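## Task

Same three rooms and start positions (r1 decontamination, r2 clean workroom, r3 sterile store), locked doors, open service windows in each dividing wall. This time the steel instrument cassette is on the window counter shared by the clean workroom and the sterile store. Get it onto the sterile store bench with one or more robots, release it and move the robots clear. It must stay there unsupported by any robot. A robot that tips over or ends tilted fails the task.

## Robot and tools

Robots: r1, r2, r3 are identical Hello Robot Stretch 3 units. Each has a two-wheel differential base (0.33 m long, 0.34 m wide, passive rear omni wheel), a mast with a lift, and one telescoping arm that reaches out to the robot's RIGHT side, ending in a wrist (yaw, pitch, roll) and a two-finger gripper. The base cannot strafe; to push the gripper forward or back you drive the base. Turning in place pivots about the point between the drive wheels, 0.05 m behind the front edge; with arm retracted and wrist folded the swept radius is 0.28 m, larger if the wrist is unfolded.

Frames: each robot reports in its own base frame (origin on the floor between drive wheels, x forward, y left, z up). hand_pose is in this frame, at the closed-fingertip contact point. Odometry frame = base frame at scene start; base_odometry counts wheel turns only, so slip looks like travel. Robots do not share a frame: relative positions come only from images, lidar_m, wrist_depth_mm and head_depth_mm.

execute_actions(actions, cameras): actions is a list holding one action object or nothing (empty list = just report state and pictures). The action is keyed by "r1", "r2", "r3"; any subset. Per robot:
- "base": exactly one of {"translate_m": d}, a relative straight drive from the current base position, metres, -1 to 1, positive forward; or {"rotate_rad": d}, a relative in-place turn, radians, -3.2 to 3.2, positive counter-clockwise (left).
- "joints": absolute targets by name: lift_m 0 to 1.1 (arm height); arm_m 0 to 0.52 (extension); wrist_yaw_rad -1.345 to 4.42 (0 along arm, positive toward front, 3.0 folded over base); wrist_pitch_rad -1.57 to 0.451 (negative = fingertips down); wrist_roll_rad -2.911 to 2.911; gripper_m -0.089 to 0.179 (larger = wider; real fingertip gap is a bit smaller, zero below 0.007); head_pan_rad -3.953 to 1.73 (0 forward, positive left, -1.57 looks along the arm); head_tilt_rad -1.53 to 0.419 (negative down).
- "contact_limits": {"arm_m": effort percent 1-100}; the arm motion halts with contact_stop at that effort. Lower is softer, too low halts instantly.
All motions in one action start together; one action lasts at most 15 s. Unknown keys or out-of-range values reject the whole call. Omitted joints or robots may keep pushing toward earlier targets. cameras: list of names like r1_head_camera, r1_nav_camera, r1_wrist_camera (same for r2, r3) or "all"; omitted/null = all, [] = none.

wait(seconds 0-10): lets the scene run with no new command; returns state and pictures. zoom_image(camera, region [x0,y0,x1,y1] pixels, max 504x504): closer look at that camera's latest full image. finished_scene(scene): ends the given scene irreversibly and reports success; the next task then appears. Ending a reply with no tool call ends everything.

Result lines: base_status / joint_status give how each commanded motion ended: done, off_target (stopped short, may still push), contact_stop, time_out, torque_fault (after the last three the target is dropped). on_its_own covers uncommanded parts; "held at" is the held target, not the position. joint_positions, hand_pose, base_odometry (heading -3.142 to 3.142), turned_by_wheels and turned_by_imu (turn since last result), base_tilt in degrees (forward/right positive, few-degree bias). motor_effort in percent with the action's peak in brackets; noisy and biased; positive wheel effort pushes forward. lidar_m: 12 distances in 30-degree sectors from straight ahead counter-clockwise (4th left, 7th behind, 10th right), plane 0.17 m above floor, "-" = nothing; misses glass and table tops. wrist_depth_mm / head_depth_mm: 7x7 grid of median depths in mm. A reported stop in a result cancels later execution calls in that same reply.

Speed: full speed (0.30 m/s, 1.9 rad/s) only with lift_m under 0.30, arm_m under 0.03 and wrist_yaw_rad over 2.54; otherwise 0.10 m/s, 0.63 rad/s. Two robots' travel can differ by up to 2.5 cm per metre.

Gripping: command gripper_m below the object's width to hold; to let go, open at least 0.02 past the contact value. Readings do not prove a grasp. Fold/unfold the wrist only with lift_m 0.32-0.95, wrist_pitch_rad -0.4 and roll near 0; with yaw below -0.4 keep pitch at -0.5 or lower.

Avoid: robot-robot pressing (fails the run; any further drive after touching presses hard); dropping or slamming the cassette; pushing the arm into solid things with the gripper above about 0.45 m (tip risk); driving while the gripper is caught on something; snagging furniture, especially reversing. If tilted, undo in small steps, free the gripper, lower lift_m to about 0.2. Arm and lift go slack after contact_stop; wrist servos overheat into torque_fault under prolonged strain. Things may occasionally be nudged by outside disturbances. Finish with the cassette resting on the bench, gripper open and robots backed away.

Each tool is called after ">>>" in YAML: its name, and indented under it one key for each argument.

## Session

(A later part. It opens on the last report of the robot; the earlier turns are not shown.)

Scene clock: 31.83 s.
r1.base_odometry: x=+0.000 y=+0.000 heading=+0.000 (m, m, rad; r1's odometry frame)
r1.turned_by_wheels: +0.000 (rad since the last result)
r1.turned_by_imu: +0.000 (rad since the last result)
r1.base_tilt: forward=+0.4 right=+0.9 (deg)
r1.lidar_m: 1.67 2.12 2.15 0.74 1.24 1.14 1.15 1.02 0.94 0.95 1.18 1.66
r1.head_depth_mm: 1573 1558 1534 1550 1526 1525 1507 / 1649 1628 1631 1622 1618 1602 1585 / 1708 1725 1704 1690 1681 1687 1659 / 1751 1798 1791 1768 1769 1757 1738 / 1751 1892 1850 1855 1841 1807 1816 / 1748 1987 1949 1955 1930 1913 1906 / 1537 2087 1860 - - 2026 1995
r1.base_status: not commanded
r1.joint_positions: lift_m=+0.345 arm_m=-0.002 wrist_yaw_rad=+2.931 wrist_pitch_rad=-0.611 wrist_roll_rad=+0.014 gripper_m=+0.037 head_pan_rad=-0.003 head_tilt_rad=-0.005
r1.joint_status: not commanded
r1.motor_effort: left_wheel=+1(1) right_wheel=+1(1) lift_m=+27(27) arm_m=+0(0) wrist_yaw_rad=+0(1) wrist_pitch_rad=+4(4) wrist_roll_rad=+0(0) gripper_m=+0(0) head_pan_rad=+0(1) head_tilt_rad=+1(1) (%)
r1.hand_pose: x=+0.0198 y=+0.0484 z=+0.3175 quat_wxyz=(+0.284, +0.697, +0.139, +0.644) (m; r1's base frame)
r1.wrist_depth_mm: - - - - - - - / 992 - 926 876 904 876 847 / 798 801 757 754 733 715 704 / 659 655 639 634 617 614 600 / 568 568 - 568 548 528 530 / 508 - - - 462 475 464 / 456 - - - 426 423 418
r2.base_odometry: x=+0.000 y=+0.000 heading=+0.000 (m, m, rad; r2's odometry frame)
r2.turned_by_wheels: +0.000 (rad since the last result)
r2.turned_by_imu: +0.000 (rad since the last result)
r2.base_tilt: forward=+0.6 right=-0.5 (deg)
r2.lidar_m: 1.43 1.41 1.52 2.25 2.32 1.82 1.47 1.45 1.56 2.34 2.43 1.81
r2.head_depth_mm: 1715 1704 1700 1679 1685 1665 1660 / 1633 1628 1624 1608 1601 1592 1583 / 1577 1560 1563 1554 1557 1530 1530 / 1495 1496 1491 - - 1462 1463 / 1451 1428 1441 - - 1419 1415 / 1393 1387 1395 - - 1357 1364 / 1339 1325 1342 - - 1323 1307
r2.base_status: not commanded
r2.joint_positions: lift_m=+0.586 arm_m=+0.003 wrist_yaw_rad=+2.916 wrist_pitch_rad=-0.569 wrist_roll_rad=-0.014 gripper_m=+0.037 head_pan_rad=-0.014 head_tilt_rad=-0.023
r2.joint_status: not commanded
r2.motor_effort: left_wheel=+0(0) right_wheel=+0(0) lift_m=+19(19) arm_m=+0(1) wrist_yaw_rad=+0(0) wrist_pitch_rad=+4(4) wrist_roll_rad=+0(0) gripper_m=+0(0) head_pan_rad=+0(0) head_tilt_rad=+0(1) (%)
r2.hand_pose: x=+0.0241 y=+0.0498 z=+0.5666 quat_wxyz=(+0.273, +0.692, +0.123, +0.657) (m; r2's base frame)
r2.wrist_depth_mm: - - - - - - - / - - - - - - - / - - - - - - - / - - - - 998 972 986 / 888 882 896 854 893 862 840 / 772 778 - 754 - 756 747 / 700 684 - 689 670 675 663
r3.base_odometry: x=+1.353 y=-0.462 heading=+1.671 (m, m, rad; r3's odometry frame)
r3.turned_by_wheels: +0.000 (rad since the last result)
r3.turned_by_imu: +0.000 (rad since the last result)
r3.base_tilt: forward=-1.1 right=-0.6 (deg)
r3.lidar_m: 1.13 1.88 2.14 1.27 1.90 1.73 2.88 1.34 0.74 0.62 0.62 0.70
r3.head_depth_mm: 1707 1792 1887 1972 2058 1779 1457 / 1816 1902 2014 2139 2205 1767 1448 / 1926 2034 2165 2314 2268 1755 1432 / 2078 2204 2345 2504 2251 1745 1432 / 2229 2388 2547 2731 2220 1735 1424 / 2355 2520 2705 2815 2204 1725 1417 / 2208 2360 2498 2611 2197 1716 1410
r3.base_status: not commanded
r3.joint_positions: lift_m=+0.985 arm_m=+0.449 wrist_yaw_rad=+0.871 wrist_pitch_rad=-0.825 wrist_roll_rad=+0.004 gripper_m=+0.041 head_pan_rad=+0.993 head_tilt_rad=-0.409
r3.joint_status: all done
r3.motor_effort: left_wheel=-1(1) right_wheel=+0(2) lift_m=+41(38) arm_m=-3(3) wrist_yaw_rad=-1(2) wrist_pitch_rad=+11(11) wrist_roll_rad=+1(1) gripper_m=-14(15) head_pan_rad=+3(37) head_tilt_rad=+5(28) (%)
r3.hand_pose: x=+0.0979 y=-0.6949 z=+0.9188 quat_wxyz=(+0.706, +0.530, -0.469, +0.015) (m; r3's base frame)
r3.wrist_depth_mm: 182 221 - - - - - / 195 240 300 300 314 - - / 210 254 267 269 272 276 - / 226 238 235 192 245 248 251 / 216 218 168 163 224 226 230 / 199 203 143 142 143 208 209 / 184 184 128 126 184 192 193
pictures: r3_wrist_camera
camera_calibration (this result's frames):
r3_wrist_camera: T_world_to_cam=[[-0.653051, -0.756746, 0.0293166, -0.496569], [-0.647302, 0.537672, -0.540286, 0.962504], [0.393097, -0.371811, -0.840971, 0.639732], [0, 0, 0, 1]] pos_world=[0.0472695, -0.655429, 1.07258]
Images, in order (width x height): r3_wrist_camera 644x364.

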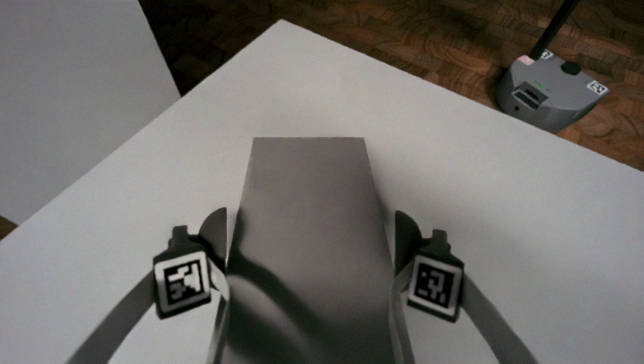

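>>> execute_actions:
  actions:
    - {"r3":{"joints":{"lift_m":0.953,"head_pan_rad":1.7}}}
  cameras: ["r3_nav_camera"]

>>> execute_actions:
  actions:
    - {"r3":{"joints":{"gripper_m":0.11,"head_pan_rad":0.5}}}
  cameras: ["r3_wrist_camera"]

Scene clock: 33.20 s.
r1.base_odometry: x=+0.000 y=+0.000 heading=+0.000 (m, m, rad; r1's odometry frame)
r1.turned_by_wheels: +0.000 (rad since the last result)
r1.turned_by_imu: +0.000 (rad since the last result)
r1.base_tilt: forward=+0.4 right=+0.9 (deg)
r1.lidar_m: 1.67 2.12 2.15 0.74 1.24 1.14 1.15 1.02 0.94 0.95 1.18 1.66
r1.head_depth_mm: 1584 1565 1558 1532 1532 1508 1503 / 1640 1654 1627 1619 1614 1603 1589 / 1702 1707 1687 1687 1682 1669 1657 / 1747 1806 1781 1770 1753 1753 1734 / 1722 1889 1854 1843 1846 1821 1806 / 1742 1981 1950 1957 1950 1917 1903 / 1536 2096 1865 - - 2039 2006
r1.base_status: not commanded
r1.joint_positions: lift_m=+0.345 arm_m=-0.002 wrist_yaw_rad=+2.931 wrist_pitch_rad=-0.611 wrist_roll_rad=+0.014 gripper_m=+0.037 head_pan_rad=-0.003 head_tilt_rad=-0.005
r1.joint_status: not commanded
r1.motor_effort: left_wheel=+1(0) right_wheel=+1(0) lift_m=+27(27) arm_m=+0(0) wrist_yaw_rad=+0(0) wrist_pitch_rad=+4(4) wrist_roll_rad=+0(0) gripper_m=+0(0) head_pan_rad=+0(0) head_tilt_rad=+1(1) (%)
r1.hand_pose: x=+0.0198 y=+0.0484 z=+0.3175 quat_wxyz=(+0.284, +0.697, +0.139, +0.644) (m; r1's base frame)
r1.wrist_depth_mm: - - - - - - - / - - 937 864 877 859 846 / 782 786 764 739 733 713 695 / 673 665 643 640 615 601 594 / 575 570 - 560 551 529 522 / 512 - - - 465 472 466 / 454 - - - 428 420 414
r2.base_odometry: x=+0.000 y=+0.000 heading=+0.000 (m, m, rad; r2's odometry frame)
r2.turned_by_wheels: +0.000 (rad since the last result)
r2.turned_by_imu: +0.000 (rad since the last result)
r2.base_tilt: forward=+0.7 right=-0.6 (deg)
r2.lidar_m: 1.42 1.41 1.52 2.24 2.32 1.82 1.47 1.45 1.56 2.34 2.43 1.81
r2.head_depth_mm: 1702 1699 1691 1701 1670 1667 1668 / 1651 1629 1609 1624 1608 1604 1584 / 1560 1568 1562 1553 1546 1531 1535 / 1492 1495 1494 - - 1452 1459 / 1447 1435 1462 - - 1428 1400 / 1394 1379 1390 - - 1361 1354 / 1338 1337 1339 - - 1323 1308
r2.base_status: not commanded
r2.joint_positions: lift_m=+0.586 arm_m=+0.003 wrist_yaw_rad=+2.916 wrist_pitch_rad=-0.569 wrist_roll_rad=-0.014 gripper_m=+0.037 head_pan_rad=-0.014 head_tilt_rad=-0.023
r2.joint_status: not commanded
r2.motor_effort: left_wheel=+0(0) right_wheel=+0(1) lift_m=+19(19) arm_m=+0(0) wrist_yaw_rad=+0(0) wrist_pitch_rad=+4(4) wrist_roll_rad=+0(1) gripper_m=+0(0) head_pan_rad=+1(1) head_tilt_rad=+2(1) (%)
r2.hand_pose: x=+0.0241 y=+0.0498 z=+0.5666 quat_wxyz=(+0.273, +0.692, +0.123, +0.657) (m; r2's base frame)
r2.wrist_depth_mm: - - - - - - - / - - - - - - - / - - - - - - - / - - - - - 989 - / 912 885 898 869 885 856 856 / 786 776 - 757 - 759 747 / 708 688 - 695 668 681 667
r3.base_odometry: x=+1.353 y=-0.462 heading=+1.671 (m, m, rad; r3's odometry frame)
r3.turned_by_wheels: +0.000 (rad since the last result)
r3.turned_by_imu: +0.000 (rad since the last result)
r3.base_tilt: forward=-1.2 right=-0.3 (deg)
r3.lidar_m: 1.13 1.88 2.13 1.27 1.90 1.73 2.89 1.35 0.74 0.62 0.62 0.70
r3.head_depth_mm: 2002 2156 2314 2501 2307 1780 1455 / 1966 2098 2268 2489 2302 1765 1440 / 1935 2076 2211 2405 2272 1749 1437 / 1907 2024 2183 2340 2161 1691 1427 / 1867 2003 2112 1406 2124 1688 1424 / 1841 1966 2056 1382 2307 - - / 1815 1923 2025 1370 2073 - -
r3.base_status: not commanded
r3.joint_positions: lift_m=+0.953 arm_m=+0.449 wrist_yaw_rad=+0.871 wrist_pitch_rad=-0.822 wrist_roll_rad=+0.004 gripper_m=+0.041 head_pan_rad=+1.693 head_tilt_rad=-0.409
r3.joint_status: all done
r3.motor_effort: left_wheel=-3(3) right_wheel=+5(5) lift_m=+28(36) arm_m=-3(3) wrist_yaw_rad=+0(1) wrist_pitch_rad=+9(11) wrist_roll_rad=+1(1) gripper_m=-14(15) head_pan_rad=+3(30) head_tilt_rad=+7(6) (%)
r3.hand_pose: x=+0.0984 y=-0.6954 z=+0.8878 quat_wxyz=(+0.706, +0.529, -0.470, +0.016) (m; r3's base frame)
r3.wrist_depth_mm: 183 222 - 296 - - - / 196 239 257 260 264 - - / 211 226 222 190 235 237 239 / 202 204 198 171 210 213 216 / 185 187 156 156 190 194 195 / 170 174 144 142 145 178 179 / 158 159 134 132 158 164 166
pictures: r3_nav_camera (sideways: a quarter turn counterclockwise sets it upright)
camera_calibration (this result's frames):
r3_nav_camera: T_world_to_cam=[[-0.00275383, 0.420491, 0.907292, -1.13411], [0.994563, 0.0956015, -0.0412885, 0.0964806], [-0.1041, 0.902246, -0.418468, 0.506397], [0, 0, 0, 1]] pos_world=[-0.0463633, 0.0107643, 1.24486]
Images, in order (width x height): r3_nav_camera 672x504.

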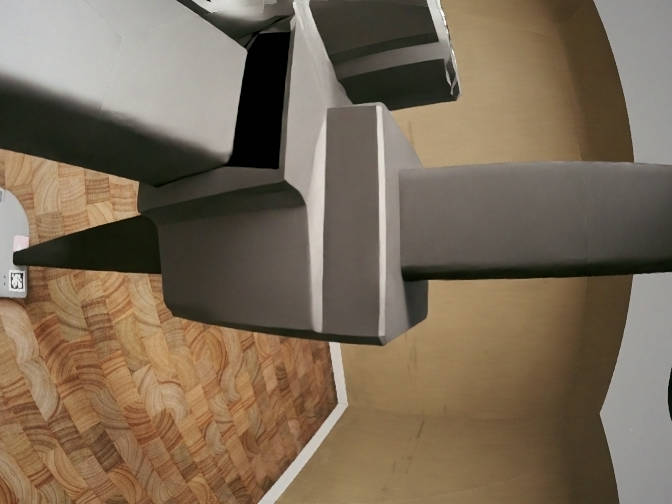

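Scene clock: 34.40 s.
r1.base_odometry: x=+0.000 y=+0.000 heading=+0.000 (m, m, rad; r1's odometry frame)
r1.turned_by_wheels: +0.000 (rad since the last result)
r1.turned_by_imu: +0.000 (rad since the last result)
r1.base_tilt: forward=+0.4 right=+0.9 (deg)
r1.lidar_m: 1.66 2.12 2.15 0.74 1.23 1.14 1.15 1.02 0.94 0.95 1.18 1.66
r1.head_depth_mm: 1573 1561 1551 1532 1531 1532 1515 / 1635 1640 1625 1612 1622 1588 1593 / 1709 1709 1689 1682 1680 1663 1661 / 1740 1793 1788 1770 1762 1734 1728 / 1725 1892 1872 1853 1856 1825 1819 / 1736 1966 1960 1955 1940 1894 1905 / 1532 2073 1854 - - 2008 2011
r1.base_status: not commanded
r1.joint_positions: lift_m=+0.345 arm_m=-0.002 wrist_yaw_rad=+2.931 wrist_pitch_rad=-0.611 wrist_roll_rad=+0.014 gripper_m=+0.037 head_pan_rad=-0.003 head_tilt_rad=-0.005
r1.joint_status: not commanded
r1.motor_effort: left_wheel=+1(1) right_wheel=+0(1) lift_m=+27(27) arm_m=+0(0) wrist_yaw_rad=+0(0) wrist_pitch_rad=+4(4) wrist_roll_rad=+0(0) gripper_m=+0(0) head_pan_rad=+0(0) head_tilt_rad=+0(1) (%)
r1.hand_pose: x=+0.0198 y=+0.0484 z=+0.3175 quat_wxyz=(+0.284, +0.697, +0.139, +0.644) (m; r1's base frame)
r1.wrist_depth_mm: - - - - - - - / 985 - 935 878 895 871 852 / 793 776 761 747 737 711 699 / 662 659 652 641 616 616 600 / 580 562 - 558 544 536 518 / 499 - - - 463 469 459 / 450 - - - 426 418 420
r2.base_odometry: x=+0.000 y=+0.000 heading=+0.000 (m, m, rad; r2's odometry frame)
r2.turned_by_wheels: +0.000 (rad since the last result)
r2.turned_by_imu: +0.000 (rad since the last result)
r2.base_tilt: forward=+0.6 right=-0.5 (deg)
r2.lidar_m: 1.42 1.41 1.51 2.24 2.32 1.82 1.47 1.45 1.56 2.33 2.43 1.81
r2.head_depth_mm: 1699 1700 1705 1686 1676 1675 1653 / 1643 1640 1619 1620 1608 1591 1581 / 1566 1549 1554 1559 1553 1528 1525 / 1490 1494 1496 - - 1452 1455 / 1432 1440 1439 - - 1423 1410 / 1382 1380 1390 - - 1353 1356 / 1344 1326 1339 - - 1319 1304
r2.base_status: not commanded
r2.joint_positions: lift_m=+0.586 arm_m=+0.003 wrist_yaw_rad=+2.916 wrist_pitch_rad=-0.569 wrist_roll_rad=-0.014 gripper_m=+0.037 head_pan_rad=-0.014 head_tilt_rad=-0.023
r2.joint_status: not commanded
r2.motor_effort: left_wheel=+0(0) right_wheel=-1(0) lift_m=+19(19) arm_m=-1(0) wrist_yaw_rad=-1(0) wrist_pitch_rad=+4(4) wrist_roll_rad=-1(1) gripper_m=+0(0) head_pan_rad=+1(0) head_tilt_rad=+1(1) (%)
r2.hand_pose: x=+0.0241 y=+0.0498 z=+0.5666 quat_wxyz=(+0.273, +0.692, +0.123, +0.657) (m; r2's base frame)
r2.wrist_depth_mm: - - - - - - - / - - - - - - - / - - - - - - - / - - - - - 994 996 / 885 883 894 875 886 864 845 / 783 780 - 763 - 759 750 / 697 686 - 689 677 666 673
r3.base_odometry: x=+1.353 y=-0.462 heading=+1.671 (m, m, rad; r3's odometry frame)
r3.turned_by_wheels: +0.000 (rad since the last result)
r3.turned_by_imu: +0.000 (rad since the last result)
r3.base_tilt: forward=-1.1 right=-0.4 (deg)
r3.lidar_m: 1.13 1.88 2.14 1.27 1.90 1.73 2.89 1.34 0.74 0.62 0.62 0.71
r3.head_depth_mm: 1542 1638 1748 1888 2028 1783 1459 / 1580 1675 1784 1912 2049 1757 1449 / 1607 1711 1824 1964 2090 1752 1444 / 1634 1738 1856 2006 2115 1749 1432 / 1664 1769 1899 2039 2146 1738 1424 / 1703 1800 1935 2100 2221 1734 1415 / 1724 1833 1993 2153 2185 1719 1417
r3.base_status: not commanded
r3.joint_positions: lift_m=+0.953 arm_m=+0.449 wrist_yaw_rad=+0.871 wrist_pitch_rad=-0.815 wrist_roll_rad=+0.004 gripper_m=+0.110 head_pan_rad=+0.507 head_tilt_rad=-0.409
r3.joint_status: all done
r3.motor_effort: left_wheel=-2(4) right_wheel=+2(9) lift_m=+29(29) arm_m=-2(3) wrist_yaw_rad=+0(0) wrist_pitch_rad=+6(10) wrist_roll_rad=+1(1) gripper_m=+0(80) head_pan_rad=-3(34) head_tilt_rad=+5(6) (%)
r3.hand_pose: x=+0.0994 y=-0.6962 z=+0.8888 quat_wxyz=(+0.706, +0.528, -0.472, +0.018) (m; r3's base frame)
r3.wrist_depth_mm: 182 220 - 299 - - - / 194 237 258 263 266 - - / 208 228 226 192 237 240 244 / 203 205 199 172 212 214 217 / 185 190 159 156 189 195 196 / 170 - 145 143 160 179 180 / - 158 133 132 159 164 166
pictures: r3_wrist_camera
camera_calibration (this result's frames):
r3_wrist_camera: T_world_to_cam=[[-0.65364, -0.756242, 0.0291946, -0.495132], [-0.642942, 0.534535, -0.548541, 0.952617], [0.399224, -0.377319, -0.835614, 0.604223], [0, 0, 0, 1]] pos_world=[0.0476194, -0.655663, 1.0419]
Images, in order (width x height): r3_wrist_camera 644x364.

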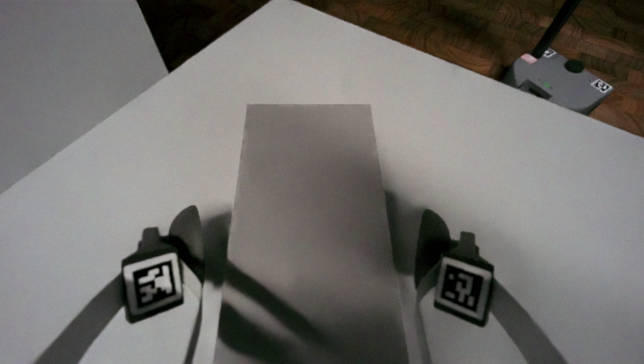

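Advance ~0.009 along axis and slightly lower.

>>> execute_actions:
  actions:
    - {"r3":{"base":{"translate_m":0.007},"joints":{"arm_m":0.455,"lift_m":0.950,"head_pan_rad":-0.3}}}
  cameras: []

>>> execute_actions:
  actions:
    - {"r3":{"joints":{"gripper_m":0.04,"head_pan_rad":-1.4,"head_tilt_rad":-0.6}}}
  cameras: ["r3_wrist_camera"]

>>> execute_actions:
  actions:
    - {"r3":{"joints":{"lift_m":0.985}}}
  cameras: ["r3_wrist_camera","r3_head_camera"]

Scene clock: 36.53 s.
r1.base_odometry: x=+0.000 y=+0.000 heading=+0.000 (m, m, rad; r1's odometry frame)
r1.turned_by_wheels: +0.000 (rad since the last result)
r1.turned_by_imu: +0.000 (rad since the last result)
r1.base_tilt: forward=+0.4 right=+0.9 (deg)
r1.lidar_m: 1.67 2.12 2.15 0.74 1.24 1.13 1.15 1.02 0.94 0.95 1.18 1.66
r1.head_depth_mm: 1580 1558 1544 1541 1532 1518 1500 / 1640 1644 1637 1623 1612 1608 1600 / 1705 1708 1700 1683 1689 1665 1643 / 1727 1787 1791 1776 1736 1743 1742 / 1754 1901 1891 1840 1825 1825 1810 / 1746 1976 1961 1954 1924 1930 1905 / 1538 2086 1863 - - 1996 1999
r1.base_status: not commanded
r1.joint_positions: lift_m=+0.345 arm_m=-0.002 wrist_yaw_rad=+2.931 wrist_pitch_rad=-0.611 wrist_roll_rad=+0.014 gripper_m=+0.037 head_pan_rad=-0.003 head_tilt_rad=-0.005
r1.joint_status: not commanded
r1.motor_effort: left_wheel=+0(1) right_wheel=+1(0) lift_m=+27(27) arm_m=-1(0) wrist_yaw_rad=+0(0) wrist_pitch_rad=+4(4) wrist_roll_rad=+0(0) gripper_m=+0(0) head_pan_rad=+0(0) head_tilt_rad=+0(1) (%)
r1.hand_pose: x=+0.0198 y=+0.0484 z=+0.3175 quat_wxyz=(+0.284, +0.697, +0.139, +0.644) (m; r1's base frame)
r1.wrist_depth_mm: - - - - - - - / 988 - 931 900 888 872 853 / 791 778 762 766 735 725 710 / 673 650 640 632 617 612 596 / 570 565 - 560 553 528 519 / 501 - - - 466 472 468 / 452 - - - 425 421 413
r2.base_odometry: x=+0.000 y=+0.000 heading=+0.000 (m, m, rad; r2's odometry frame)
r2.turned_by_wheels: +0.000 (rad since the last result)
r2.turned_by_imu: +0.000 (rad since the last result)
r2.base_tilt: forward=+0.7 right=-0.5 (deg)
r2.lidar_m: 1.42 1.41 1.52 2.24 2.32 1.82 1.46 1.45 1.56 2.33 2.43 1.81
r2.head_depth_mm: 1723 1702 1689 1690 1676 1675 1655 / 1643 1632 1620 1615 1611 1591 1587 / 1584 1567 1554 1554 1554 1527 1531 / 1505 1495 1488 - - 1451 1460 / 1447 1450 1441 - - 1422 1409 / 1392 1382 1389 - - 1359 1364 / 1337 1327 1335 - - 1318 1304
r2.base_status: not commanded
r2.joint_positions: lift_m=+0.586 arm_m=+0.003 wrist_yaw_rad=+2.916 wrist_pitch_rad=-0.569 wrist_roll_rad=-0.014 gripper_m=+0.037 head_pan_rad=-0.014 head_tilt_rad=-0.023
r2.joint_status: not commanded
r2.motor_effort: left_wheel=+0(0) right_wheel=-1(0) lift_m=+19(19) arm_m=+0(0) wrist_yaw_rad=+0(0) wrist_pitch_rad=+4(4) wrist_roll_rad=-1(0) gripper_m=+1(0) head_pan_rad=+0(1) head_tilt_rad=+1(1) (%)
r2.hand_pose: x=+0.0241 y=+0.0498 z=+0.5666 quat_wxyz=(+0.273, +0.692, +0.123, +0.657) (m; r2's base frame)
r2.wrist_depth_mm: - - - - - - - / - - - - - - - / - - - - - - - / - - - - - 990 991 / 896 884 897 876 890 862 857 / 789 774 - 750 - 751 741 / 699 681 - 682 674 675 671
r3.base_odometry: x=+1.353 y=-0.455 heading=+1.671 (m, m, rad; r3's odometry frame)
r3.turned_by_wheels: +0.000 (rad since the last result)
r3.turned_by_imu: +0.000 (rad since the last result)
r3.base_tilt: forward=-1.1 right=-0.4 (deg)
r3.lidar_m: 1.13 1.88 2.13 1.27 1.91 1.73 2.90 1.34 0.74 0.62 0.62 0.70
r3.head_depth_mm: 662 688 716 747 783 822 863 / 732 762 799 839 881 932 985 / 778 824 877 931 996 1073 1153 / 896 943 1005 1054 1141 1239 1329 / 1031 1096 1181 1273 1384 1505 1425 / 1215 1313 1427 1565 1746 1706 1412 / 1532 1662 1801 1940 2043 1719 1410
r3.base_status: done
r3.joint_positions: lift_m=+0.950 arm_m=+0.455 wrist_yaw_rad=+0.871 wrist_pitch_rad=-0.815 wrist_roll_rad=+0.004 gripper_m=+0.110 head_pan_rad=-0.293 head_tilt_rad=-0.408
r3.joint_status: all done
r3.motor_effort: left_wheel=-1(3) right_wheel=+1(6) lift_m=+30(29) arm_m=+3(5) wrist_yaw_rad=+0(0) wrist_pitch_rad=+6(6) wrist_roll_rad=+0(1) gripper_m=+0(0) head_pan_rad=-2(31) head_tilt_rad=+5(6) (%)
r3.hand_pose: x=+0.0995 y=-0.7018 z=+0.8859 quat_wxyz=(+0.706, +0.528, -0.472, +0.018) (m; r3's base frame)
r3.wrist_depth_mm: 178 221 - 297 - - - / 190 232 253 259 262 - - / 204 223 222 187 233 236 239 / 199 202 197 169 209 210 213 / 182 188 154 153 184 192 194 / 168 - 142 141 146 176 177 / - 155 130 130 156 161 163
pictures: none
No camera images: the call's "cameras" was empty. Leave "cameras" out to get every camera's image.

Scene clock: 37.73 s.
r1.base_odometry: x=+0.000 y=+0.000 heading=+0.000 (m, m, rad; r1's odometry frame)
r1.turned_by_wheels: +0.000 (rad since the last result)
r1.turned_by_imu: +0.000 (rad since the last result)
r1.base_tilt: forward=+0.4 right=+0.9 (deg)
r1.lidar_m: 1.67 2.12 2.15 0.74 1.24 1.14 1.15 1.02 0.94 0.95 1.18 1.66
r1.head_depth_mm: 1566 1560 1540 1535 1539 1532 1499 / 1636 1630 1633 1602 1613 1608 1582 / 1702 1715 1709 1686 1679 1673 1670 / 1748 1800 1778 1765 1761 1730 1749 / 1739 1883 1862 1853 1841 1831 1807 / 1740 1995 1952 1954 1931 1925 1879 / 1535 2089 1888 - - 2001 2001
r1.base_status: not commanded
r1.joint_positions: lift_m=+0.345 arm_m=-0.002 wrist_yaw_rad=+2.931 wrist_pitch_rad=-0.611 wrist_roll_rad=+0.014 gripper_m=+0.037 head_pan_rad=-0.003 head_tilt_rad=-0.005
r1.joint_status: not commanded
r1.motor_effort: left_wheel=+1(0) right_wheel=+0(0) lift_m=+27(27) arm_m=+0(1) wrist_yaw_rad=+0(0) wrist_pitch_rad=+4(3) wrist_roll_rad=+0(0) gripper_m=+0(0) head_pan_rad=-1(0) head_tilt_rad=+2(1) (%)
r1.hand_pose: x=+0.0198 y=+0.0484 z=+0.3175 quat_wxyz=(+0.284, +0.697, +0.139, +0.644) (m; r1's base frame)
r1.wrist_depth_mm: - - - - - - - / - - 966 902 875 868 840 / 793 783 758 738 722 718 696 / 677 658 636 631 630 616 597 / 578 563 - 555 541 523 522 / 503 - - - 469 478 464 / 461 - - - 432 418 415
r2.base_odometry: x=+0.000 y=+0.000 heading=+0.000 (m, m, rad; r2's odometry frame)
r2.turned_by_wheels: +0.000 (rad since the last result)
r2.turned_by_imu: +0.000 (rad since the last result)
r2.base_tilt: forward=+0.6 right=-0.5 (deg)
r2.lidar_m: 1.42 1.41 1.52 2.24 2.32 1.82 1.47 1.45 1.56 2.33 2.43 1.80
r2.head_depth_mm: 1711 1692 1687 1691 1680 1673 1668 / 1639 1645 1620 1614 1604 1606 1595 / 1563 1572 1551 1562 1557 1524 1522 / 1491 1504 1495 - - 1457 1458 / 1449 1445 1442 - - 1418 1401 / 1391 1389 1395 - - 1350 1354 / 1332 1337 1336 - - 1328 1310
r2.base_status: not commanded
r2.joint_positions: lift_m=+0.586 arm_m=+0.003 wrist_yaw_rad=+2.916 wrist_pitch_rad=-0.569 wrist_roll_rad=-0.014 gripper_m=+0.037 head_pan_rad=-0.014 head_tilt_rad=-0.023
r2.joint_status: not commanded
r2.motor_effort: left_wheel=+0(0) right_wheel=-1(0) lift_m=+19(19) arm_m=+0(0) wrist_yaw_rad=+0(1) wrist_pitch_rad=+4(4) wrist_roll_rad=+0(1) gripper_m=+0(1) head_pan_rad=+0(0) head_tilt_rad=+1(1) (%)
r2.hand_pose: x=+0.0241 y=+0.0498 z=+0.5666 quat_wxyz=(+0.273, +0.692, +0.123, +0.657) (m; r2's base frame)
r2.wrist_depth_mm: - - - - - - - / - - - - - - - / - - - - - - - / - - - - - 990 975 / 911 889 915 868 870 851 860 / 781 771 - 764 - 755 744 / 686 689 - 696 674 669 662
r3.base_odometry: x=+1.353 y=-0.455 heading=+1.671 (m, m, rad; r3's odometry frame)
r3.turned_by_wheels: +0.000 (rad since the last result)
r3.turned_by_imu: +0.000 (rad since the last result)
r3.base_tilt: forward=-1.2 right=-0.5 (deg)
r3.lidar_m: 1.13 1.87 2.12 1.27 1.91 1.74 2.89 1.34 0.73 0.62 0.62 0.70
r3.head_depth_mm: 3179 3400 973 783 653 994 1193 / 3239 3426 - 763 648 969 1164 / - 3319 3063 712 643 948 1147 / 3213 3296 2939 732 619 934 1115 / 3052 3338 3056 757 618 911 1088 / 2983 3239 890 699 655 897 1066 / 488 534 594 668 759 880 1039
r3.base_status: not commanded
r3.joint_positions: lift_m=+0.950 arm_m=+0.455 wrist_yaw_rad=+0.871 wrist_pitch_rad=-0.821 wrist_roll_rad=+0.004 gripper_m=+0.041 head_pan_rad=-1.393 head_tilt_rad=-0.592
r3.joint_status: all done
r3.motor_effort: left_wheel=-1(2) right_wheel=+0(1) lift_m=+31(31) arm_m=+2(3) wrist_yaw_rad=+0(0) wrist_pitch_rad=+9(9) wrist_roll_rad=+1(1) gripper_m=-15(91) head_pan_rad=-2(38) head_tilt_rad=-6(30) (%)
r3.hand_pose: x=+0.0986 y=-0.7011 z=+0.8849 quat_wxyz=(+0.706, +0.529, -0.470, +0.016) (m; r3's base frame)
r3.wrist_depth_mm: 178 223 - 293 - - - / 190 233 251 255 258 - - / 204 222 219 185 230 233 237 / 199 200 195 166 206 209 211 / 181 182 151 151 172 190 191 / 166 169 138 139 138 174 176 / 155 154 129 128 154 161 162
pictures: r3_wrist_camera
camera_calibration (this result's frames):
r3_wrist_camera: T_world_to_cam=[[-0.653528, -0.756337, 0.0292596, -0.499373], [-0.645051, 0.536312, -0.544314, 0.950318], [0.395993, -0.374599, -0.838371, 0.604112], [0, 0, 0, 1]] pos_world=[0.0474254, -0.661061, 1.03835]
Images, in order (width x height): r3_wrist_camera 644x364.

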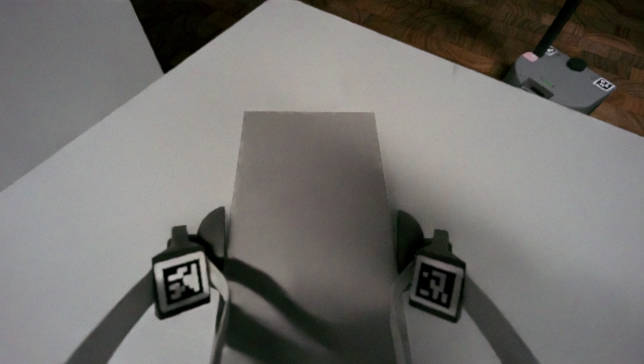

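Scene clock: 38.87 s.
r1.base_odometry: x=+0.000 y=+0.000 heading=+0.000 (m, m, rad; r1's odometry frame)
r1.turned_by_wheels: +0.000 (rad since the last result)
r1.turned_by_imu: +0.000 (rad since the last result)
r1.base_tilt: forward=+0.4 right=+0.9 (deg)
r1.lidar_m: 1.67 2.13 2.15 0.74 1.24 1.13 1.14 1.02 0.93 0.94 1.18 1.66
r1.head_depth_mm: 1581 1556 1546 1545 1532 1514 1527 / 1641 1658 1631 1614 1619 1613 1598 / 1685 1711 1715 1685 1682 1672 1646 / 1746 1816 1781 1773 1759 1755 1723 / 1742 1886 1861 1853 1840 1823 1812 / 1741 1965 1955 1935 1941 1930 1935 / 1535 2103 1863 - - 1991 2011
r1.base_status: not commanded
r1.joint_positions: lift_m=+0.345 arm_m=-0.002 wrist_yaw_rad=+2.931 wrist_pitch_rad=-0.611 wrist_roll_rad=+0.014 gripper_m=+0.037 head_pan_rad=-0.003 head_tilt_rad=-0.005
r1.joint_status: not commanded
r1.motor_effort: left_wheel=+1(0) right_wheel=+0(0) lift_m=+27(27) arm_m=+0(1) wrist_yaw_rad=+0(0) wrist_pitch_rad=+4(4) wrist_roll_rad=+0(0) gripper_m=+0(0) head_pan_rad=+0(0) head_tilt_rad=+1(1) (%)
r1.hand_pose: x=+0.0198 y=+0.0484 z=+0.3175 quat_wxyz=(+0.284, +0.697, +0.139, +0.644) (m; r1's base frame)
r1.wrist_depth_mm: - - - - - - - / 992 - 942 887 890 872 864 / 794 785 770 750 738 721 702 / 665 642 644 628 625 604 589 / 566 564 - 565 548 528 523 / 503 - - - 459 476 466 / 458 - - - 427 423 414
r2.base_odometry: x=+0.000 y=+0.000 heading=+0.000 (m, m, rad; r2's odometry frame)
r2.turned_by_wheels: +0.000 (rad since the last result)
r2.turned_by_imu: +0.000 (rad since the last result)
r2.base_tilt: forward=+0.5 right=-0.5 (deg)
r2.lidar_m: 1.42 1.41 1.51 2.24 2.32 1.82 1.47 1.45 1.56 2.34 2.43 1.80
r2.head_depth_mm: 1693 1697 1696 1691 1678 1692 1664 / 1633 1629 1615 1612 1602 1581 1597 / 1570 1555 1559 1546 1561 1529 1516 / 1503 1494 1480 - - 1454 1467 / 1435 1438 1441 - - 1423 1409 / 1388 1383 1389 - - 1349 1358 / 1333 1337 1341 - - 1314 1312
r2.base_status: not commanded
r2.joint_positions: lift_m=+0.586 arm_m=+0.003 wrist_yaw_rad=+2.916 wrist_pitch_rad=-0.569 wrist_roll_rad=-0.014 gripper_m=+0.037 head_pan_rad=-0.014 head_tilt_rad=-0.023
r2.joint_status: not commanded
r2.motor_effort: left_wheel=+0(0) right_wheel=-1(0) lift_m=+20(19) arm_m=+0(0) wrist_yaw_rad=+0(0) wrist_pitch_rad=+4(4) wrist_roll_rad=-1(0) gripper_m=+1(1) head_pan_rad=+0(0) head_tilt_rad=+1(2) (%)
r2.hand_pose: x=+0.0241 y=+0.0498 z=+0.5666 quat_wxyz=(+0.273, +0.692, +0.123, +0.657) (m; r2's base frame)
r2.wrist_depth_mm: - - - - - - - / - - - - - - - / - - - - - - - / - - - - - 983 983 / 889 874 908 878 893 856 862 / 776 777 - 771 - 764 746 / 694 683 - 695 670 677 665
r3.base_odometry: x=+1.353 y=-0.455 heading=+1.671 (m, m, rad; r3's odometry frame)
r3.turned_by_wheels: +0.000 (rad since the last result)
r3.turned_by_imu: +0.000 (rad since the last result)
r3.base_tilt: forward=-1.0 right=-0.5 (deg)
r3.lidar_m: 1.13 1.88 2.12 1.27 1.91 1.74 2.89 1.34 0.74 0.62 0.62 0.70
r3.head_depth_mm: 3184 - 3018 781 653 988 1196 / 3258 3415 - 773 649 969 1165 / - 3289 3115 706 643 950 1143 / 3227 3295 2944 716 620 932 1116 / 3069 3345 3039 758 615 911 1086 / 3007 3252 888 700 654 894 1064 / 487 534 594 667 761 878 1040
r3.base_status: not commanded
r3.joint_positions: lift_m=+0.985 arm_m=+0.455 wrist_yaw_rad=+0.871 wrist_pitch_rad=-0.826 wrist_roll_rad=+0.004 gripper_m=+0.041 head_pan_rad=-1.393 head_tilt_rad=-0.592
r3.joint_status: all done
r3.motor_effort: left_wheel=-1(1) right_wheel=+0(0) lift_m=+41(42) arm_m=+3(2) wrist_yaw_rad=-1(1) wrist_pitch_rad=+11(11) wrist_roll_rad=+1(1) gripper_m=-15(15) head_pan_rad=-2(2) head_tilt_rad=-7(6) (%)
r3.hand_pose: x=+0.0978 y=-0.7004 z=+0.9188 quat_wxyz=(+0.706, +0.530, -0.469, +0.014) (m; r3's base frame)
r3.wrist_depth_mm: 179 222 - - - - - / 191 235 300 303 - - - / 204 253 256 162 272 276 - / 221 239 157 154 242 249 252 / 216 218 147 147 186 226 229 / 198 203 141 142 143 209 210 / 184 185 136 136 185 192 194
pictures: r3_head_camera (sideways: a quarter turn clockwise sets it upright), r3_wrist_camera
camera_calibration (this result's frames):
r3_head_camera: T_world_to_cam=[[-0.134054, 0.530666, -0.836913, 1.10837], [0.983127, 0.177287, -0.0450615, 0.0579046], [0.124461, -0.828832, -0.545478, 0.667462], [0, 0, 0, 1]] pos_world=[0.00858193, -0.045228, 1.29431]
r3_wrist_camera: T_world_to_cam=[[-0.653417, -0.75643, 0.029319, -0.500508], [-0.647119, 0.538058, -0.54012, 0.965478], [0.392788, -0.371897, -0.841077, 0.637767], [0, 0, 0, 1]] pos_world=[0.0472318, -0.660899, 1.07256]
Images, in order (width x height): r3_head_camera 896x504, r3_wrist_camera 644x364.

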